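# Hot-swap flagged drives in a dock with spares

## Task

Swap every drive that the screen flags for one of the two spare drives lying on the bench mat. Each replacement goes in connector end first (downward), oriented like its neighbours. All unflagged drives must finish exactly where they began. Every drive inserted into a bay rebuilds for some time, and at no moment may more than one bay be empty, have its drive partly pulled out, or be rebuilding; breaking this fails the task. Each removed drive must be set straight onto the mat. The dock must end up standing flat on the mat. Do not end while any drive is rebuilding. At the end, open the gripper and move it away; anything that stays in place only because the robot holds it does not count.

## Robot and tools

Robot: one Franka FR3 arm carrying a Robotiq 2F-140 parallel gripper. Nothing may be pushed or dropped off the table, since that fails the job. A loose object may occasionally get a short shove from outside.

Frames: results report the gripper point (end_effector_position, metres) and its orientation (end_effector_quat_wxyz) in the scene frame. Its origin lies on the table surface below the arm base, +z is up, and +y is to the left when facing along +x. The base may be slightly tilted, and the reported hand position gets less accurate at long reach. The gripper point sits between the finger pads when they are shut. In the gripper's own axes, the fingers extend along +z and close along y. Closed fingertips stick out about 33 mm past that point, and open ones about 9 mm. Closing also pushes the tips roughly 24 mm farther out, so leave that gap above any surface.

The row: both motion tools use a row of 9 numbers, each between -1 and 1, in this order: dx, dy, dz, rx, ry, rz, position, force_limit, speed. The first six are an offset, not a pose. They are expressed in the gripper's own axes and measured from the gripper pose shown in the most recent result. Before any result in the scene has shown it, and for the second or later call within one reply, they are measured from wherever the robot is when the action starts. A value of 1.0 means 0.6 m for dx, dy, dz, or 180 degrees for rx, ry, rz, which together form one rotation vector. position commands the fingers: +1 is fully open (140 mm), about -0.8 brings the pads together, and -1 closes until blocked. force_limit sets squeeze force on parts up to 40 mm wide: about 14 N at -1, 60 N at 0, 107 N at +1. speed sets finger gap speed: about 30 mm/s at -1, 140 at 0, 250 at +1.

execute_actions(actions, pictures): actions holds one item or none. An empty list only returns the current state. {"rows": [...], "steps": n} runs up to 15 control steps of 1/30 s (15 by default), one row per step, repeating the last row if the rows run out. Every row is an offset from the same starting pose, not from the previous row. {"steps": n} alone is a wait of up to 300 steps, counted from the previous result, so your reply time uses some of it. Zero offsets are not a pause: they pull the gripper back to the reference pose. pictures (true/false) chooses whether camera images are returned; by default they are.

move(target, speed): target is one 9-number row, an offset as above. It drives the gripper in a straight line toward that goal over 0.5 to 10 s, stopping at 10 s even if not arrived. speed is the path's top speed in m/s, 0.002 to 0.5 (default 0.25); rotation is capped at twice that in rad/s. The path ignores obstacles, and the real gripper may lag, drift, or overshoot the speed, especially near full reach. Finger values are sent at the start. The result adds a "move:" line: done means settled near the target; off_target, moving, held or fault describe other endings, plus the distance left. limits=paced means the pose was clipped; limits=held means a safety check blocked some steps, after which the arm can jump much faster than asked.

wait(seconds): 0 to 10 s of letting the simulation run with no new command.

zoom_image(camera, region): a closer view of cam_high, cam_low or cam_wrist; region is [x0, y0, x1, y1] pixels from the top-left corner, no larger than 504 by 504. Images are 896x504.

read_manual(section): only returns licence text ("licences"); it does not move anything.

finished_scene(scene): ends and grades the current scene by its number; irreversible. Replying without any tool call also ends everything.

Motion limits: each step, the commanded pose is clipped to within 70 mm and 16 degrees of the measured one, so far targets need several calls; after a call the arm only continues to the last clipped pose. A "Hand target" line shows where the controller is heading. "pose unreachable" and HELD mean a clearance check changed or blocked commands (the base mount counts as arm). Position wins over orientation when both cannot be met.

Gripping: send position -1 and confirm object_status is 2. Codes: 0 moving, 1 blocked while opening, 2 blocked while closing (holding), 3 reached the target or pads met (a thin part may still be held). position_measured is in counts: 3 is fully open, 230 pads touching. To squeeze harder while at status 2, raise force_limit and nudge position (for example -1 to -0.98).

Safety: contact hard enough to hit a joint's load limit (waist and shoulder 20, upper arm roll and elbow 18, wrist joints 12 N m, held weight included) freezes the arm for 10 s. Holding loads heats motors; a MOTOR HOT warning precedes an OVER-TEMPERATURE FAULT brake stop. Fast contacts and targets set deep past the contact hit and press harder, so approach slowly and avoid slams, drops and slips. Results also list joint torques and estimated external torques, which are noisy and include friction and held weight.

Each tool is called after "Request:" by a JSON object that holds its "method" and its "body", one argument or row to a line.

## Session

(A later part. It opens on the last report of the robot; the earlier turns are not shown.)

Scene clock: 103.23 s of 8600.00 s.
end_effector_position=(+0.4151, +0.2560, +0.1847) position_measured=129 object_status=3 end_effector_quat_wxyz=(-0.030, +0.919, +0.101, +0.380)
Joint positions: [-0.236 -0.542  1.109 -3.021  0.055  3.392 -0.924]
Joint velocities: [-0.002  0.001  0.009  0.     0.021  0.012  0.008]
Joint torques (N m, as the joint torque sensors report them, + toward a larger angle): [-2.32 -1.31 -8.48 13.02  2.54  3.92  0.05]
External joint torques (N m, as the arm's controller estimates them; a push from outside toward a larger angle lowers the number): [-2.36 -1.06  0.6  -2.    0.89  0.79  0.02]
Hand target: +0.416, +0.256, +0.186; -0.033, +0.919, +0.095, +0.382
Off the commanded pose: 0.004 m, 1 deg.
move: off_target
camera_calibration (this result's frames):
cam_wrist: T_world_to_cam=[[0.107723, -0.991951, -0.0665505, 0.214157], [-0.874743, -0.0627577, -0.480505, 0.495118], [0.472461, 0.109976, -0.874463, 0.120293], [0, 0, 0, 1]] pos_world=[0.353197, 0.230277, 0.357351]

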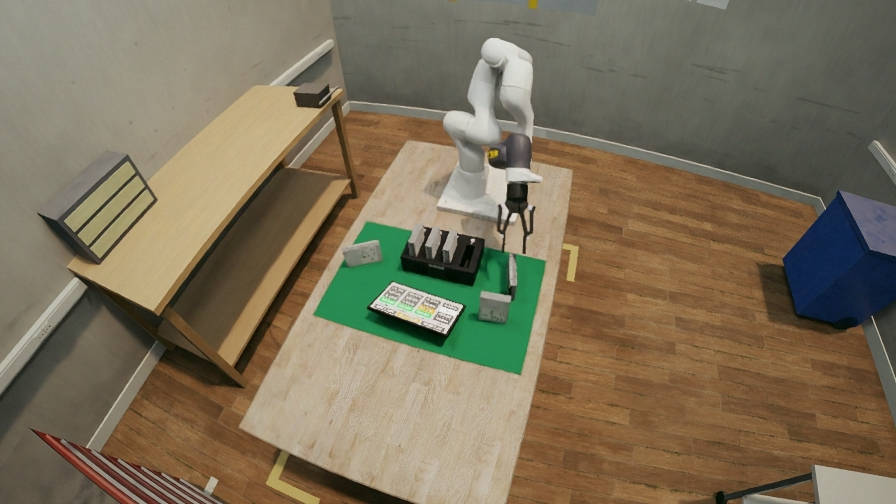

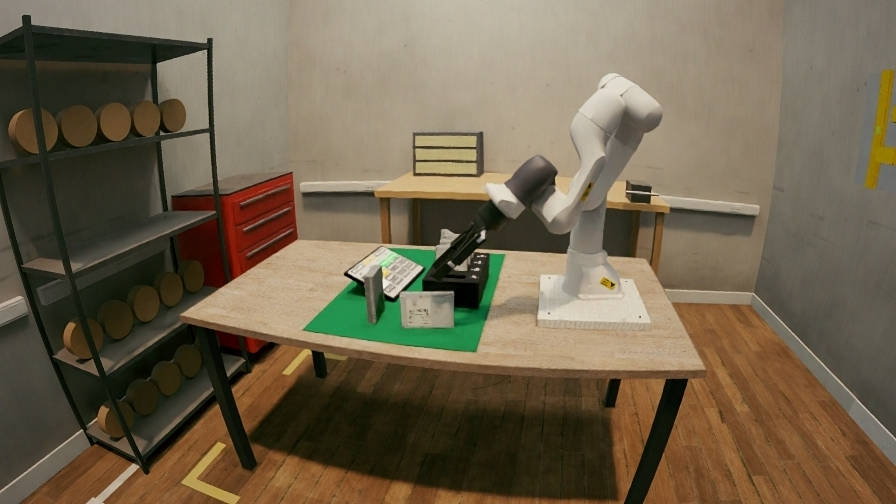

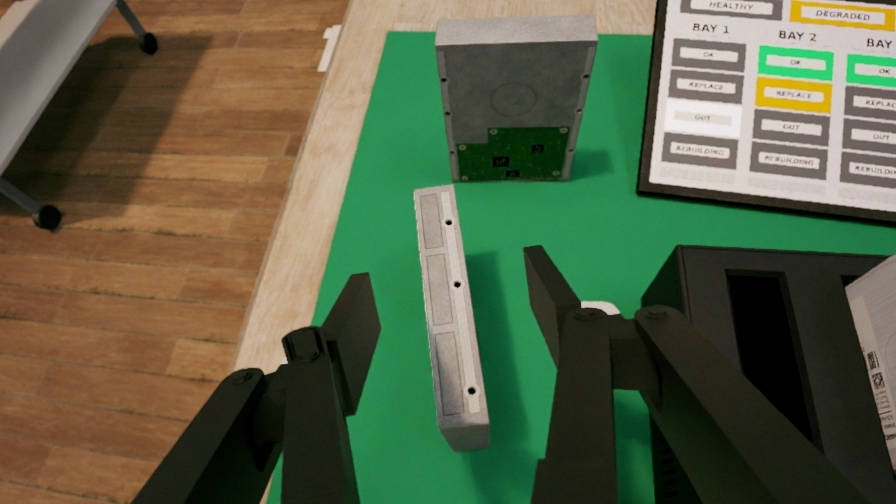

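Request:
{"method": "move", "body": {
  "target": [-0.118,-0.012,0.1335,0.0105,-0.0264,-0.0015,0,0,0],
  "speed": 0.06
}}

Request:
{"method": "zoom_image", "body": {
  "camera": "cam_low",
  "region": [360, 230, 520, 350]
}}

Scene clock: 114.50 s of 8600.00 s.
end_effector_position=(+0.4211, +0.2599, +0.0794) position_measured=129 object_status=3 end_effector_quat_wxyz=(-0.035, +0.932, +0.115, +0.342)
Joint positions: [-1.134 -0.488  1.966 -2.925  0.007  3.685 -0.859]
Joint velocities: [-0.005  0.001  0.007  0.001  0.004  0.015  0.002]
Joint torques (N m, as the joint torque sensors report them, + toward a larger angle): [-1.63 16.25 -8.02  7.45  2.34  3.71  0.12]
External joint torques (N m, as the arm's controller estimates them; a push from outside toward a larger angle lowers the number): [-1.71  1.21  1.07 -1.25  0.83  0.61  0.1 ]
Hand target: +0.422, +0.261, +0.081; -0.039, +0.932, +0.111, +0.344
Off the commanded pose: 0.003 m, 1 deg.
move: done
camera_calibration (this result's frames):
cam_wrist: T_world_to_cam=[[0.130994, -0.989168, -0.0662295, 0.199772], [-0.90806, -0.0929079, -0.408406, 0.466158], [0.397829, 0.113639, -0.910395, 0.0582722], [0, 0, 0, 1]] pos_world=[0.373948, 0.234296, 0.256663]

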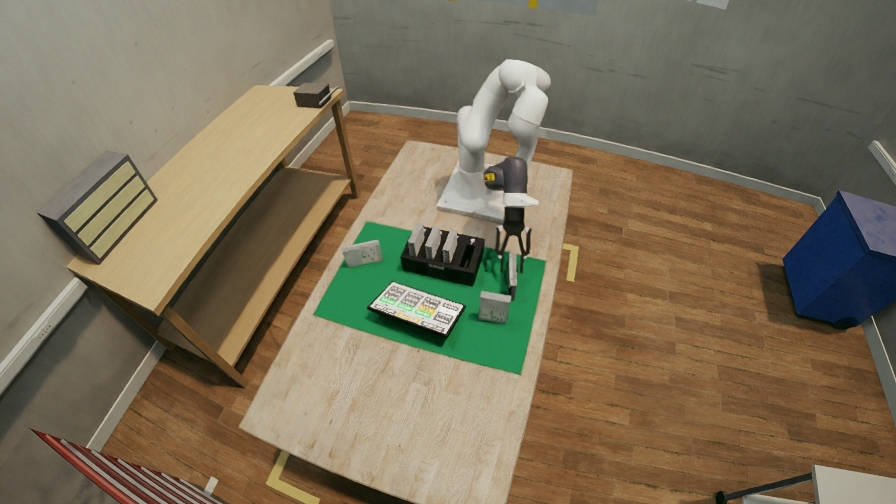

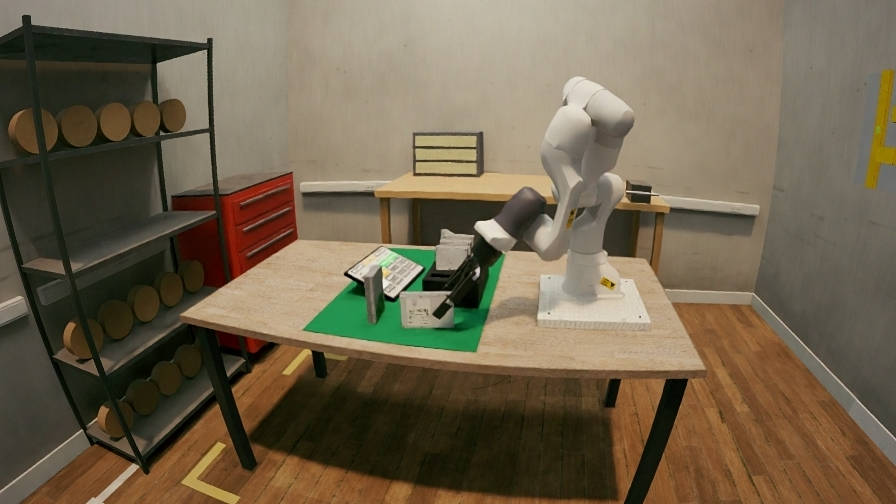

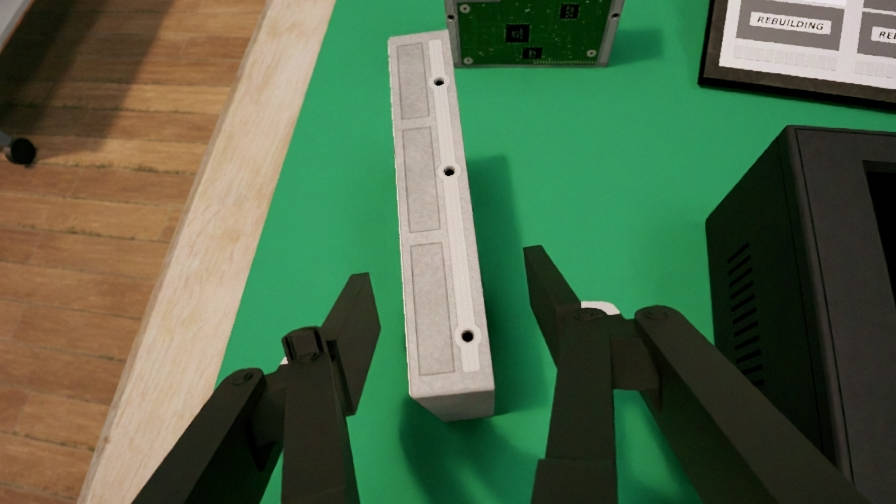

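Region (360, 230, 520, 350) of cam_low's 896x504 image, scaled by 3.150, with more detail than that image has; it fills the top 378 rows of this view, and the rest is white.

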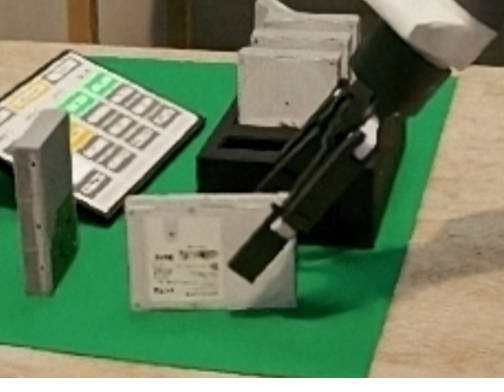

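Request:
{"method": "move", "body": {
  "target": [0,-0.005,0,0,0,0,-1,1,-0.8]
}}

Request:
{"method": "move", "body": {
  "target": [0.19,0,-0.21,0,-0.08,0,-1,1,-0.8],
  "speed": 0.1
}}

Scene clock: 119.17 s of 8600.00 s.
end_effector_position=(+0.4204, +0.2625, +0.0795) position_measured=196 object_status=2 end_effector_quat_wxyz=(-0.036, +0.932, +0.116, +0.342)
Joint positions: [-1.127 -0.49   1.967 -2.923  0.011  3.681 -0.859]
Joint velocities: [-0.001 -0.     0.001 -0.001  0.001  0.    -0.001]
Joint torques (N m, as the joint torque sensors report them, + toward a larger angle): [ 0.26 14.89 -8.29  8.75  2.14  2.7  -0.09]
External joint torques (N m, as the arm's controller estimates them; a push from outside toward a larger angle lowers the number): [ 0.21 -0.2   0.84  0.01  0.64 -0.4  -0.11]
Hand target: +0.420, +0.263, +0.079; -0.035, +0.932, +0.115, +0.342
Off the commanded pose: 0.000 m, 0 deg.
move: done
camera_calibration (this result's frames):
cam_wrist: T_world_to_cam=[[0.133562, -0.988842, -0.0659713, 0.201264], [-0.907524, -0.0952888, -0.409048, 0.466291], [0.398197, 0.114504, -0.910125, 0.0580193], [0, 0, 0, 1]] pos_world=[0.373186, 0.236807, 0.256818]

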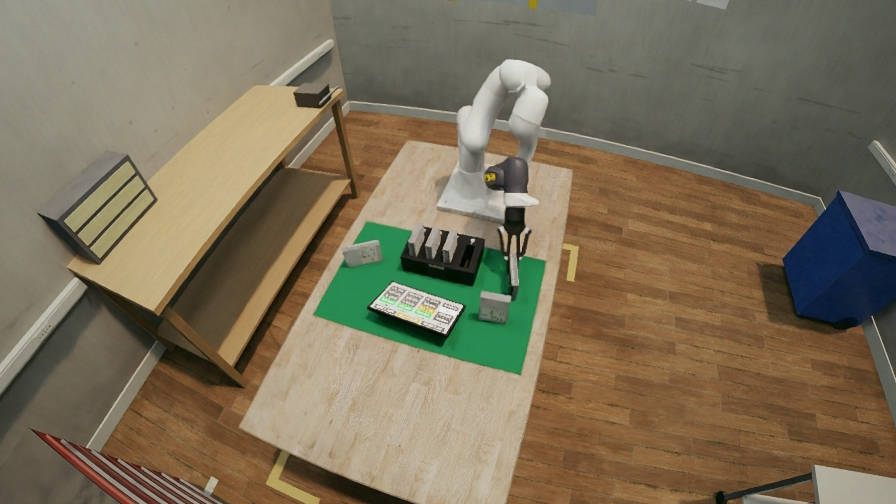

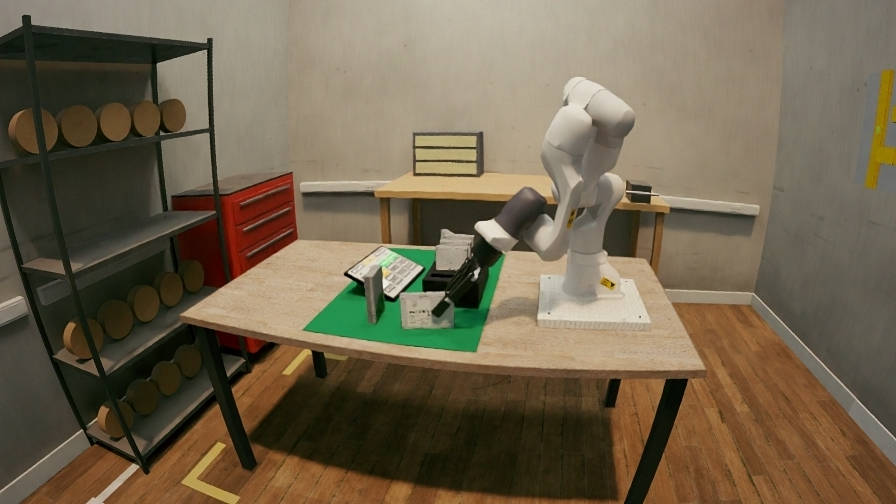

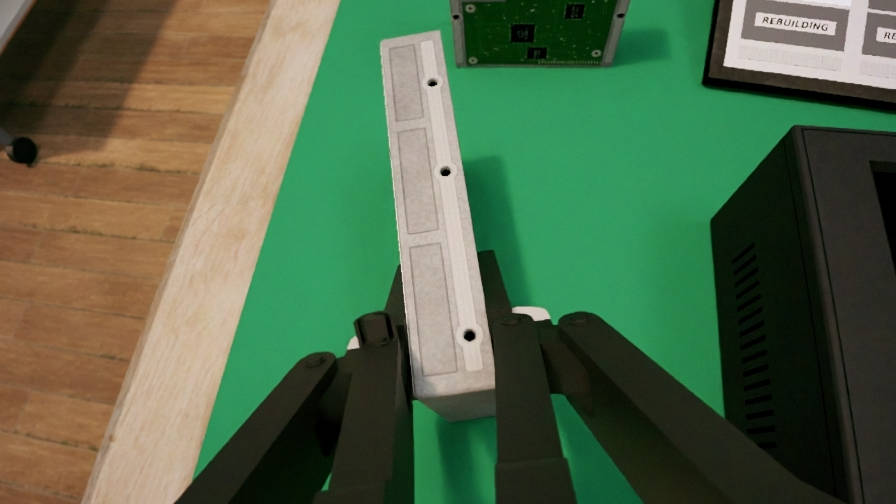

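Scene clock: 121.57 s of 8600.00 s.
end_effector_position=(+0.4207, +0.2658, +0.2367) position_measured=196 object_status=2 end_effector_quat_wxyz=(-0.023, +0.971, +0.114, +0.208)
Joint positions: [ 0.244 -0.449  0.445 -2.691  0.045  2.671 -1.197]
Joint velocities: [ 0.002 -0.    -0.001  0.001  0.    -0.013 -0.018]
Joint torques (N m, as the joint torque sensors report them, + toward a larger angle): [  1.04 -16.17  -7.13  25.89  -0.17   4.03  -0.58]
External joint torques (N m, as the arm's controller estimates them; a push from outside toward a larger angle lowers the number): [ 0.95 -3.06 -2.26  3.1  -0.99  0.78 -0.59]
Hand target: +0.424, +0.268, +0.243; -0.024, +0.969, +0.121, +0.214
Off the commanded pose: 0.014 m, 2 deg.
move: off_target
camera_calibration (this result's frames):
cam_wrist: T_world_to_cam=[[0.106052, -0.993393, -0.0438547, 0.222387], [-0.984934, -0.0988862, -0.141871, 0.501481], [0.136597, 0.0582398, -0.988913, 0.344173], [0, 0, 0, 1]] pos_world=[0.423328, 0.250463, 0.421256]

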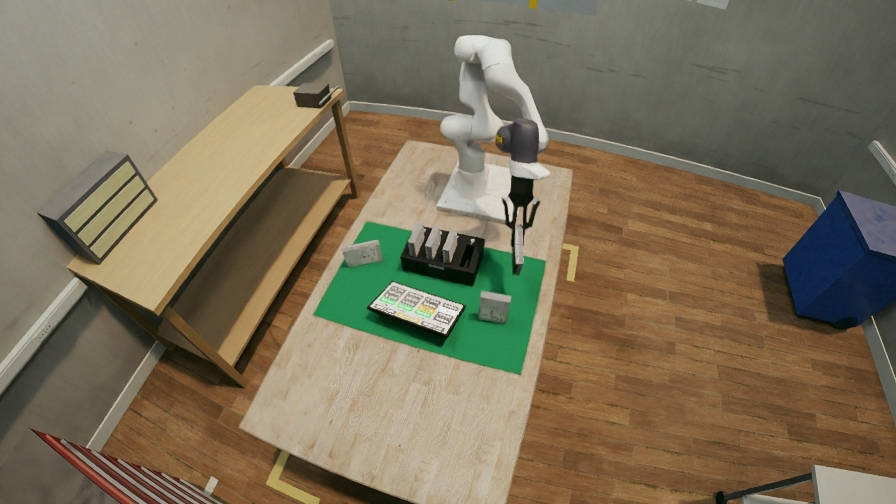

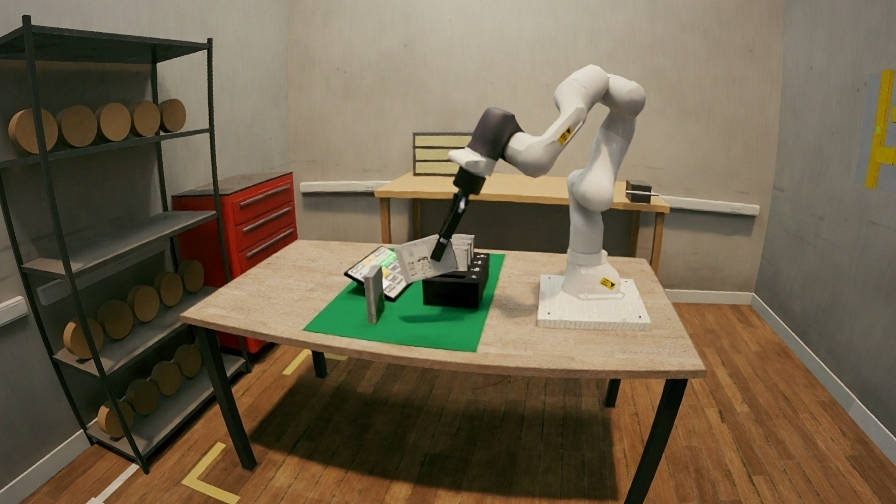

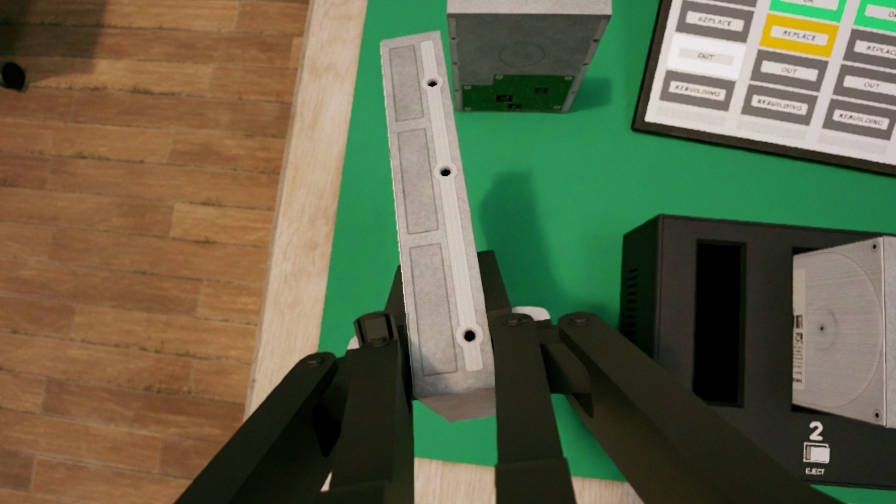

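Request:
{"method": "move", "body": {
  "target": [0.003,0.266,-0.025,0.0172,-0.409,0.0709,-1,1,-0.8],
  "speed": 0.2
}}

Scene clock: 130.73 s of 8600.00 s.
end_effector_position=(+0.4549, +0.1135, +0.2452) position_measured=196 object_status=2 end_effector_quat_wxyz=(-0.003, +0.909, +0.013, -0.417)
Joint positions: [ 0.118  0.651  0.12  -1.247  0.084  1.05  -1.387]
Joint velocities: [-0.     0.    -0.001  0.001  0.    -0.01   0.   ]
Joint torques (N m, as the joint torque sensors report them, + toward a larger angle): [ -0.37 -53.02   2.18  22.23   0.82  -2.07   0.02]
External joint torques (N m, as the arm's controller estimates them; a push from outside toward a larger angle lowers the number): [-0.4  -4.45 -0.61  0.5  -0.5  -1.91  0.04]
Hand target: +0.453, +0.112, +0.250; +0.001, +0.908, +0.011, -0.419
Off the commanded pose: 0.008 m, 1 deg.
move: off_target
camera_calibration (this result's frames):
cam_wrist: T_world_to_cam=[[-0.0580555, -0.994049, 0.0921792, 0.109269], [-0.418295, 0.10806, 0.901861, -0.0159139], [-0.906454, 0.0137999, -0.422079, 0.697364], [0, 0, 0, 1]] pos_world=[0.631816, 0.100715, 0.298622]

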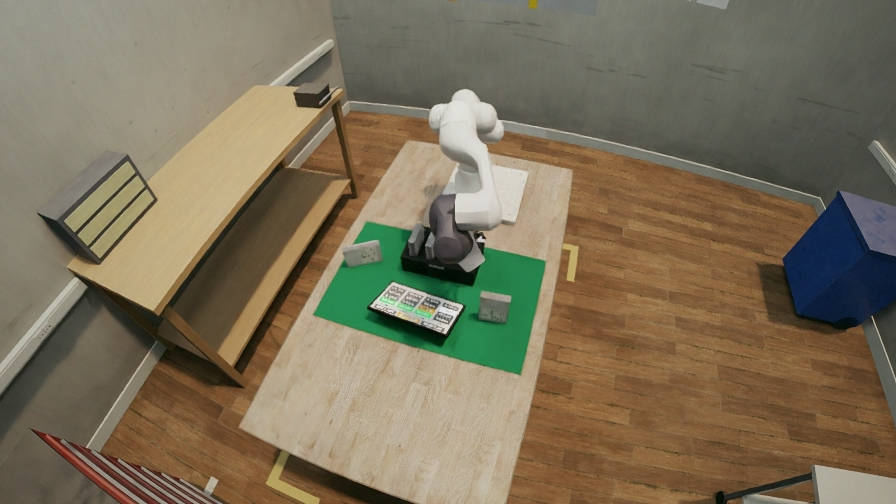

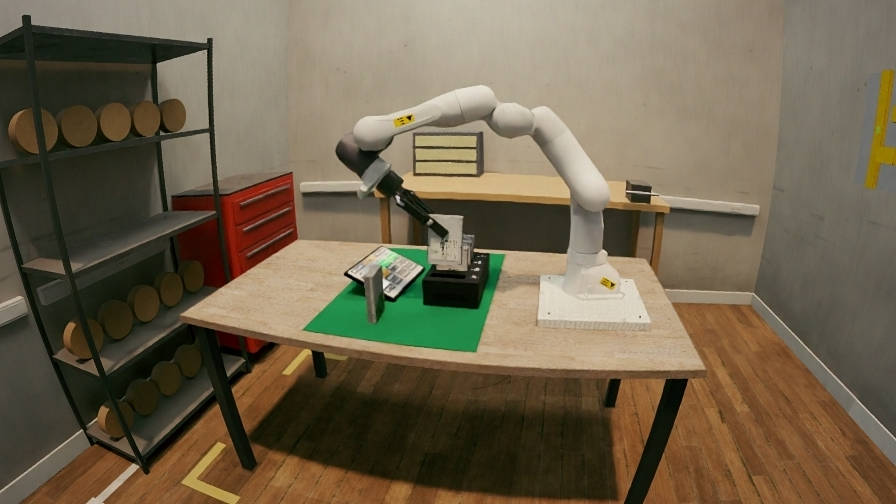

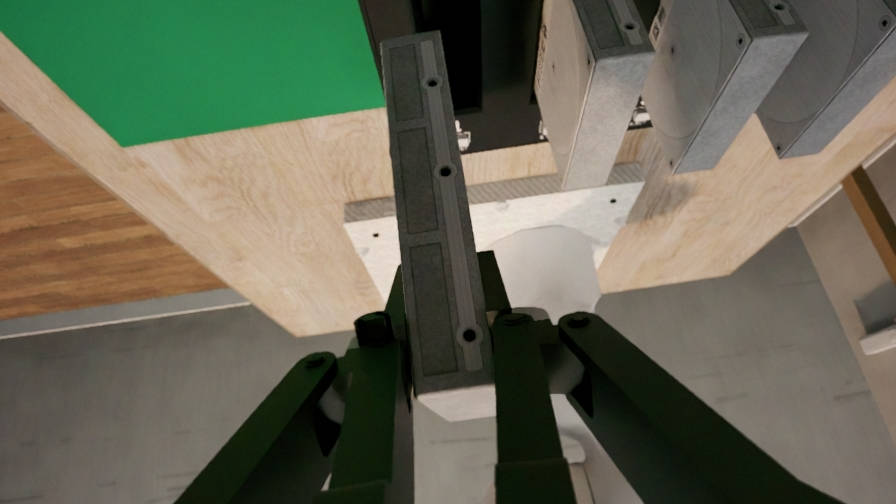

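Request:
{"method": "move", "body": {
  "target": [0.035,0.035,0.03,-0.004,-0.003,0.005,-1,1,-0.8],
  "speed": 0.04
}}

Request:
{"method": "zoom_image", "body": {
  "camera": "cam_low",
  "region": [400, 200, 510, 310]
}}

Request:
{"method": "zoom_image", "body": {
  "camera": "cam_wrist",
  "region": [320, 0, 620, 180]
}}

Scene clock: 136.83 s of 8600.00 s.
end_effector_position=(+0.4550, +0.0941, +0.2152) position_measured=196 object_status=2 end_effector_quat_wxyz=(+0.007, +0.907, +0.006, -0.422)
Joint positions: [ 0.099  0.675  0.117 -1.288  0.051  1.098 -1.4  ]
Joint velocities: [-0.001 -0.001  0.     0.001 -0.003  0.008 -0.005]
Joint torques (N m, as the joint torque sensors report them, + toward a larger angle): [ -2.   -54.19   3.54  21.3    0.45  -0.9   -0.55]
External joint torques (N m, as the arm's controller estimates them; a push from outside toward a larger angle lowers the number): [-2.09 -4.91  0.69 -0.4  -0.75 -0.68 -0.53]
Hand target: +0.455, +0.092, +0.218; +0.006, +0.907, +0.009, -0.421
Off the commanded pose: 0.002 m, 0 deg.
move: done
camera_calibration (this result's frames):
cam_wrist: T_world_to_cam=[[-0.0630118, -0.991129, 0.117014, 0.0893496], [-0.40753, 0.132579, 0.903516, 0.00574481], [-0.911015, 0.00924539, -0.412269, 0.685414], [0, 0, 0, 1]] pos_world=[0.632394, 0.0814585, 0.266929]

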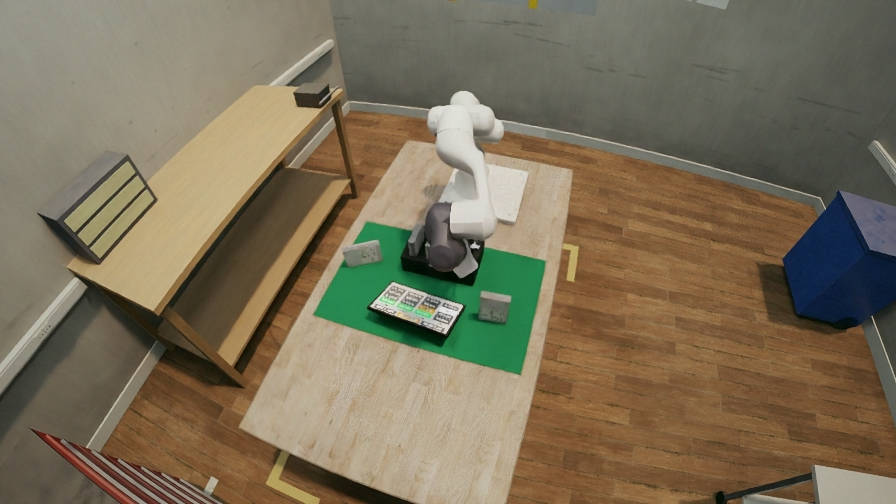

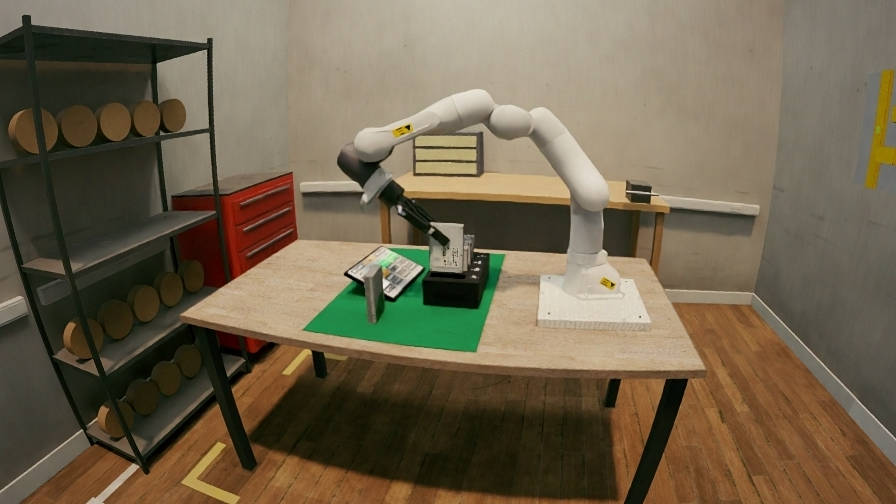

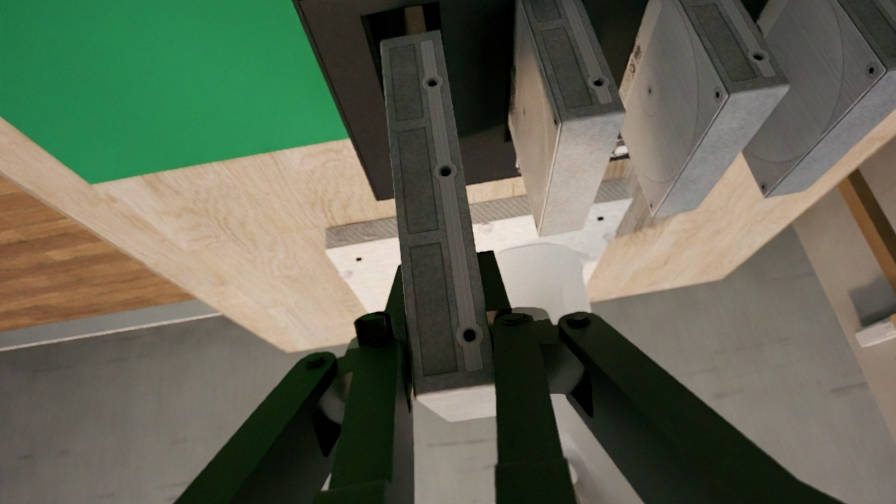

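Region (400, 200, 510, 310) of cam_low's 896x504 image, scaled by 4.582, with more detail than that image has.

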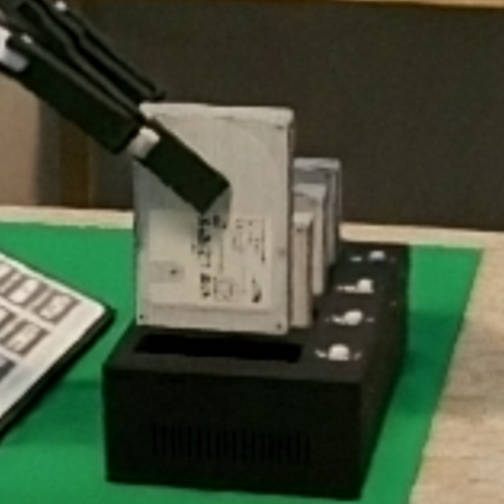

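Region (320, 0, 620, 180) of cam_wrist's 896x504 image, scaled by 1.680, with more detail than that image has; it fills the top 302 rows of this view, and the rest is white.

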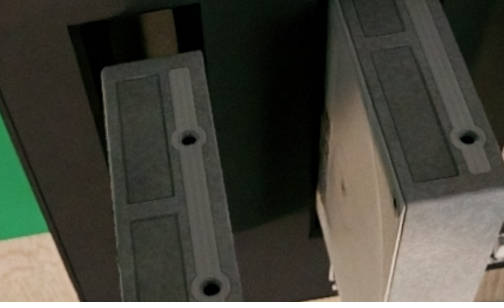

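Request:
{"method": "move", "body": {
  "target": [0.004,-0.005,0.011,0.002,0,-0.002,-1,1,-0.8],
  "speed": 0.01
}}

Request:
{"method": "zoom_image", "body": {
  "camera": "cam_low",
  "region": [400, 200, 510, 310]
}}

Request:
{"method": "zoom_image", "body": {
  "camera": "cam_wrist",
  "region": [320, 0, 620, 180]
}}

Scene clock: 143.60 s of 8600.00 s.
end_effector_position=(+0.4513, +0.0951, +0.2055) position_measured=196 object_status=2 end_effector_quat_wxyz=(+0.006, +0.906, +0.006, -0.423)
Joint positions: [ 0.099  0.672  0.117 -1.32   0.054  1.124 -1.402]
Joint velocities: [-0.    -0.002  0.001 -0.003  0.     0.009 -0.001]
Joint torques (N m, as the joint torque sensors report them, + toward a larger angle): [ -1.53 -54.45   4.94  20.92   2.41  -0.8   -0.34]
External joint torques (N m, as the arm's controller estimates them; a push from outside toward a larger angle lowers the number): [-1.69 -5.59  2.05 -0.57  1.23 -0.57 -0.32]
Hand target: +0.451, +0.097, +0.209; +0.003, +0.907, +0.007, -0.422
Off the commanded pose: 0.004 m, 0 deg.
move: off_target
camera_calibration (this result's frames):
cam_wrist: T_world_to_cam=[[-0.0636788, -0.991311, 0.115094, 0.0919727], [-0.404441, 0.131068, 0.905123, 0.0113353], [-0.912344, 0.0110883, -0.409274, 0.677826], [0, 0, 0, 1]] pos_world=[0.628852, 0.082172, 0.256571]

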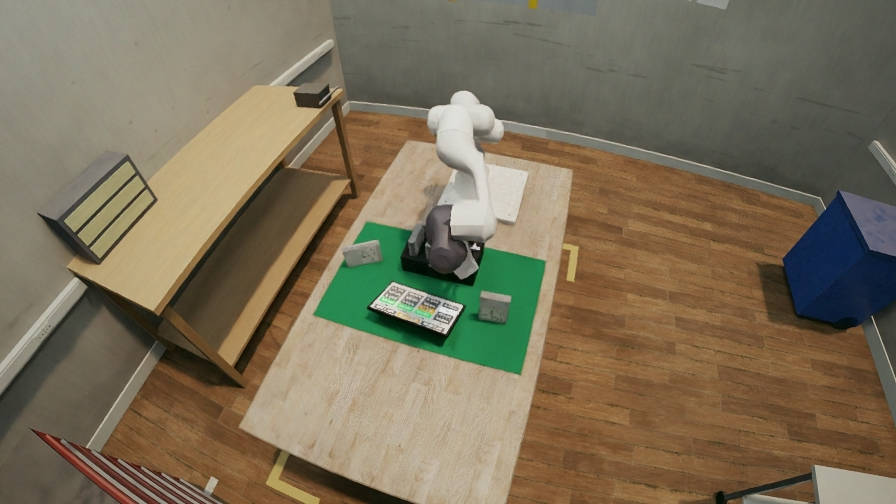

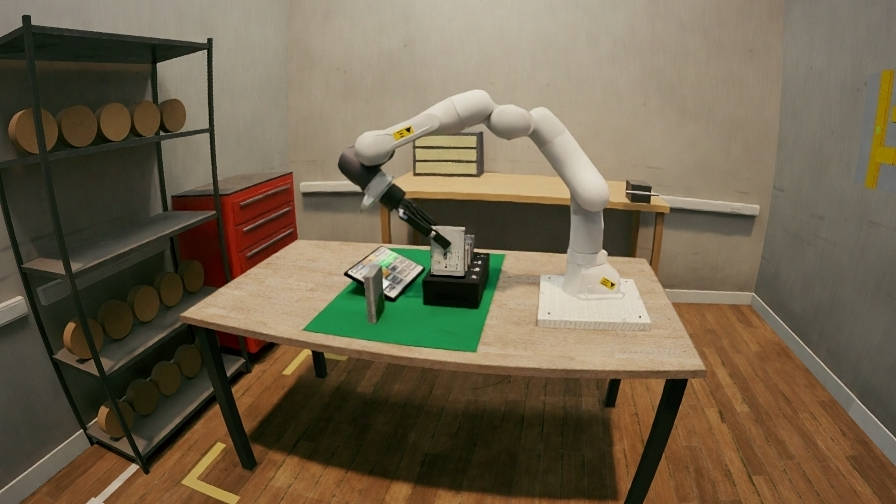

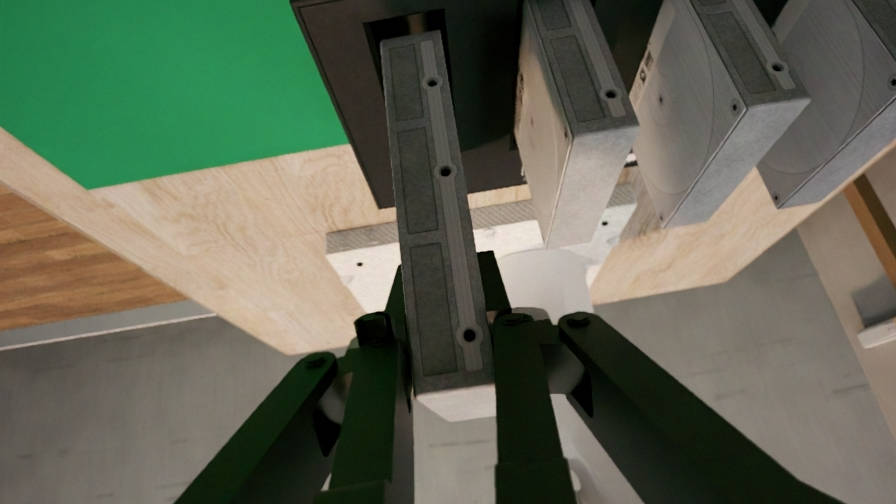

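Region (400, 200, 510, 310) of cam_low's 896x504 image, scaled by 4.582, with more detail than that image has.

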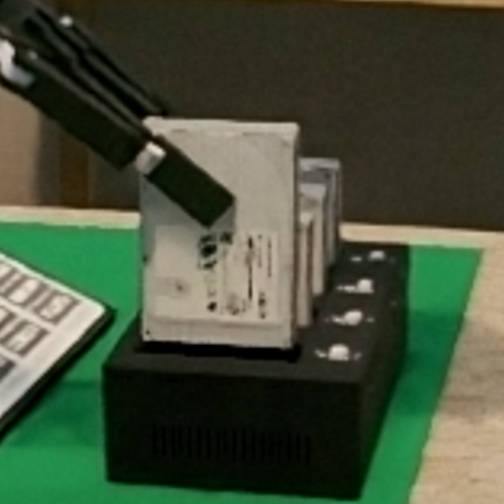

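Region (320, 0, 620, 180) of cam_wrist's 896x504 image, scaled by 1.680, with more detail than that image has; it fills the top 302 rows of this view, and the rest is white.

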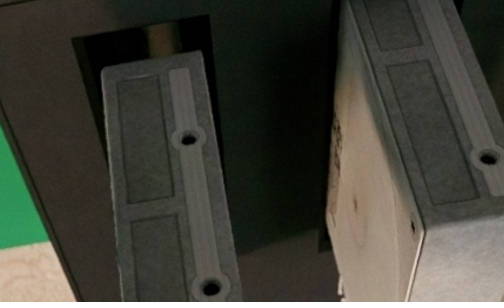

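Down 45 mm, x +1 mm.

Request:
{"method": "move", "body": {
  "target": [0.0585,-0.003,0.047,0.001,0.002,-0.002,-1,1,-0.8],
  "speed": 0.015
}}

Scene clock: 149.13 s of 8600.00 s.
end_effector_position=(+0.4515, +0.0965, +0.1586) position_measured=196 object_status=2 end_effector_quat_wxyz=(+0.005, +0.907, +0.004, -0.422)
Joint positions: [ 0.098  0.715  0.117 -1.369  0.049  1.221 -1.405]
Joint velocities: [-0.     0.     0.    -0.001  0.002  0.006  0.001]
Joint torques (N m, as the joint torque sensors report them, + toward a larger angle): [ -1.86 -52.92   4.39  20.53   0.56  -0.64  -0.73]
External joint torques (N m, as the arm's controller estimates them; a push from outside toward a larger angle lowers the number): [-1.85 -3.4   1.4  -0.62 -0.56 -0.45 -0.71]
Hand target: +0.452, +0.096, +0.160; +0.003, +0.907, +0.007, -0.421
Off the commanded pose: 0.002 m, 1 deg.
move: done
camera_calibration (this result's frames):
cam_wrist: T_world_to_cam=[[-0.0686005, -0.991118, 0.113922, 0.101193], [-0.407669, 0.132071, 0.903528, 0.0552925], [-0.910549, 0.0155398, -0.413109, 0.658157], [0, 0, 0, 1]] pos_world=[0.628767, 0.0827644, 0.210404]

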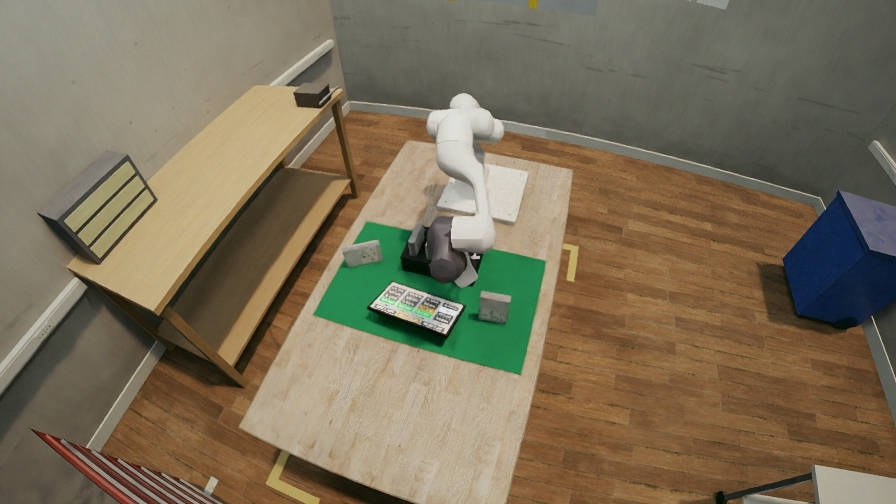

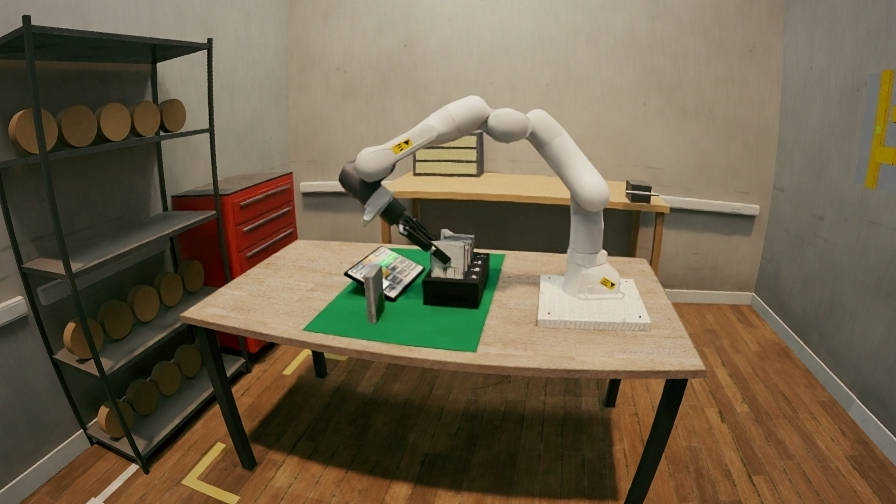

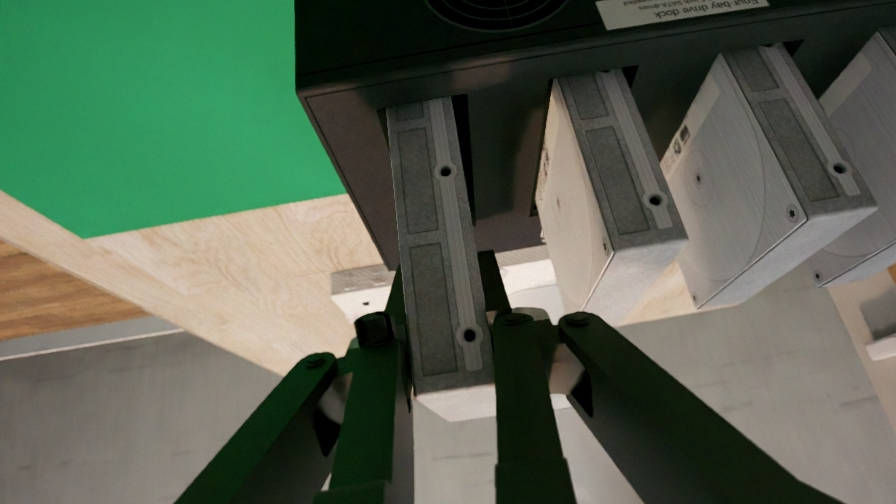

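Request:
{"method": "move", "body": {
  "target": [0.038,0.005,0.032,0,0,-0.002,-1,1,-0.8],
  "speed": 0.012
}}

Scene clock: 154.17 s of 8600.00 s.
end_effector_position=(+0.4511, +0.0957, +0.1367) position_measured=196 object_status=2 end_effector_quat_wxyz=(+0.003, +0.907, +0.004, -0.422)
Joint positions: [ 0.095  0.741  0.117 -1.384  0.046  1.26  -1.412]
Joint velocities: [-0.001  0.001  0.     0.001 -0.001 -0.001 -0.001]
Joint torques (N m, as the joint torque sensors report them, + toward a larger angle): [ -1.89 -46.94   2.02  16.98  -0.34   1.78  -0.63]
External joint torques (N m, as the arm's controller estimates them; a push from outside toward a larger angle lowers the number): [-1.91  2.68 -1.06 -3.85 -1.43  2.   -0.61]
Hand target: +0.451, +0.093, +0.129; +0.003, +0.907, +0.006, -0.422
Off the commanded pose: 0.008 m, 0 deg.
move: off_target
camera_calibration (this result's frames):
cam_wrist: T_world_to_cam=[[-0.0685704, -0.991543, 0.110182, 0.103363], [-0.40669, 0.128631, 0.904465, 0.0746941], [-0.910989, 0.0172096, -0.412071, 0.648686], [0, 0, 0, 1]] pos_world=[0.628411, 0.0817175, 0.188357]

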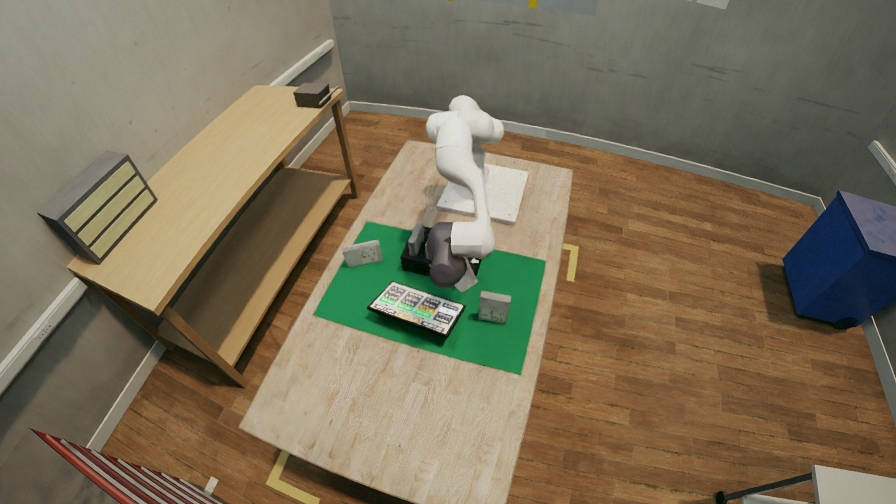

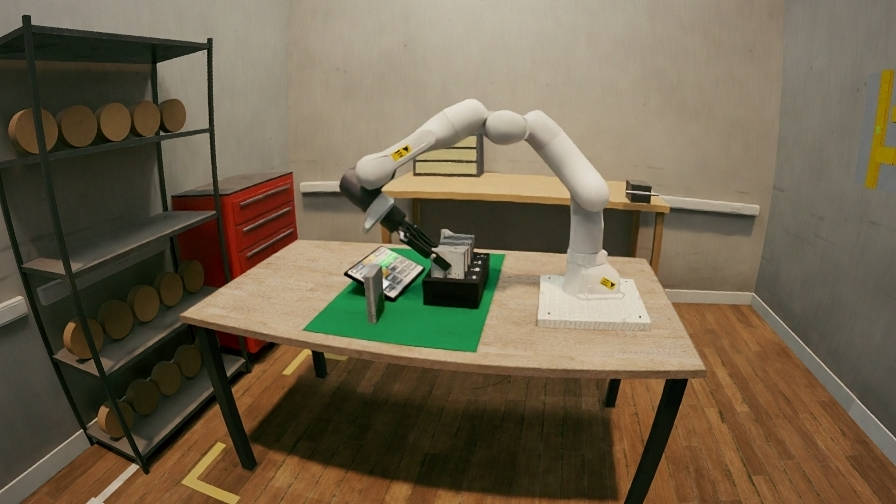

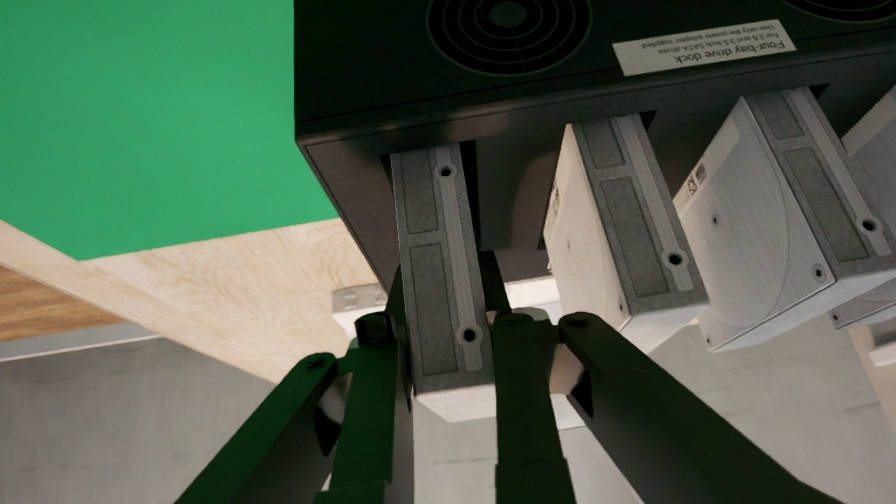

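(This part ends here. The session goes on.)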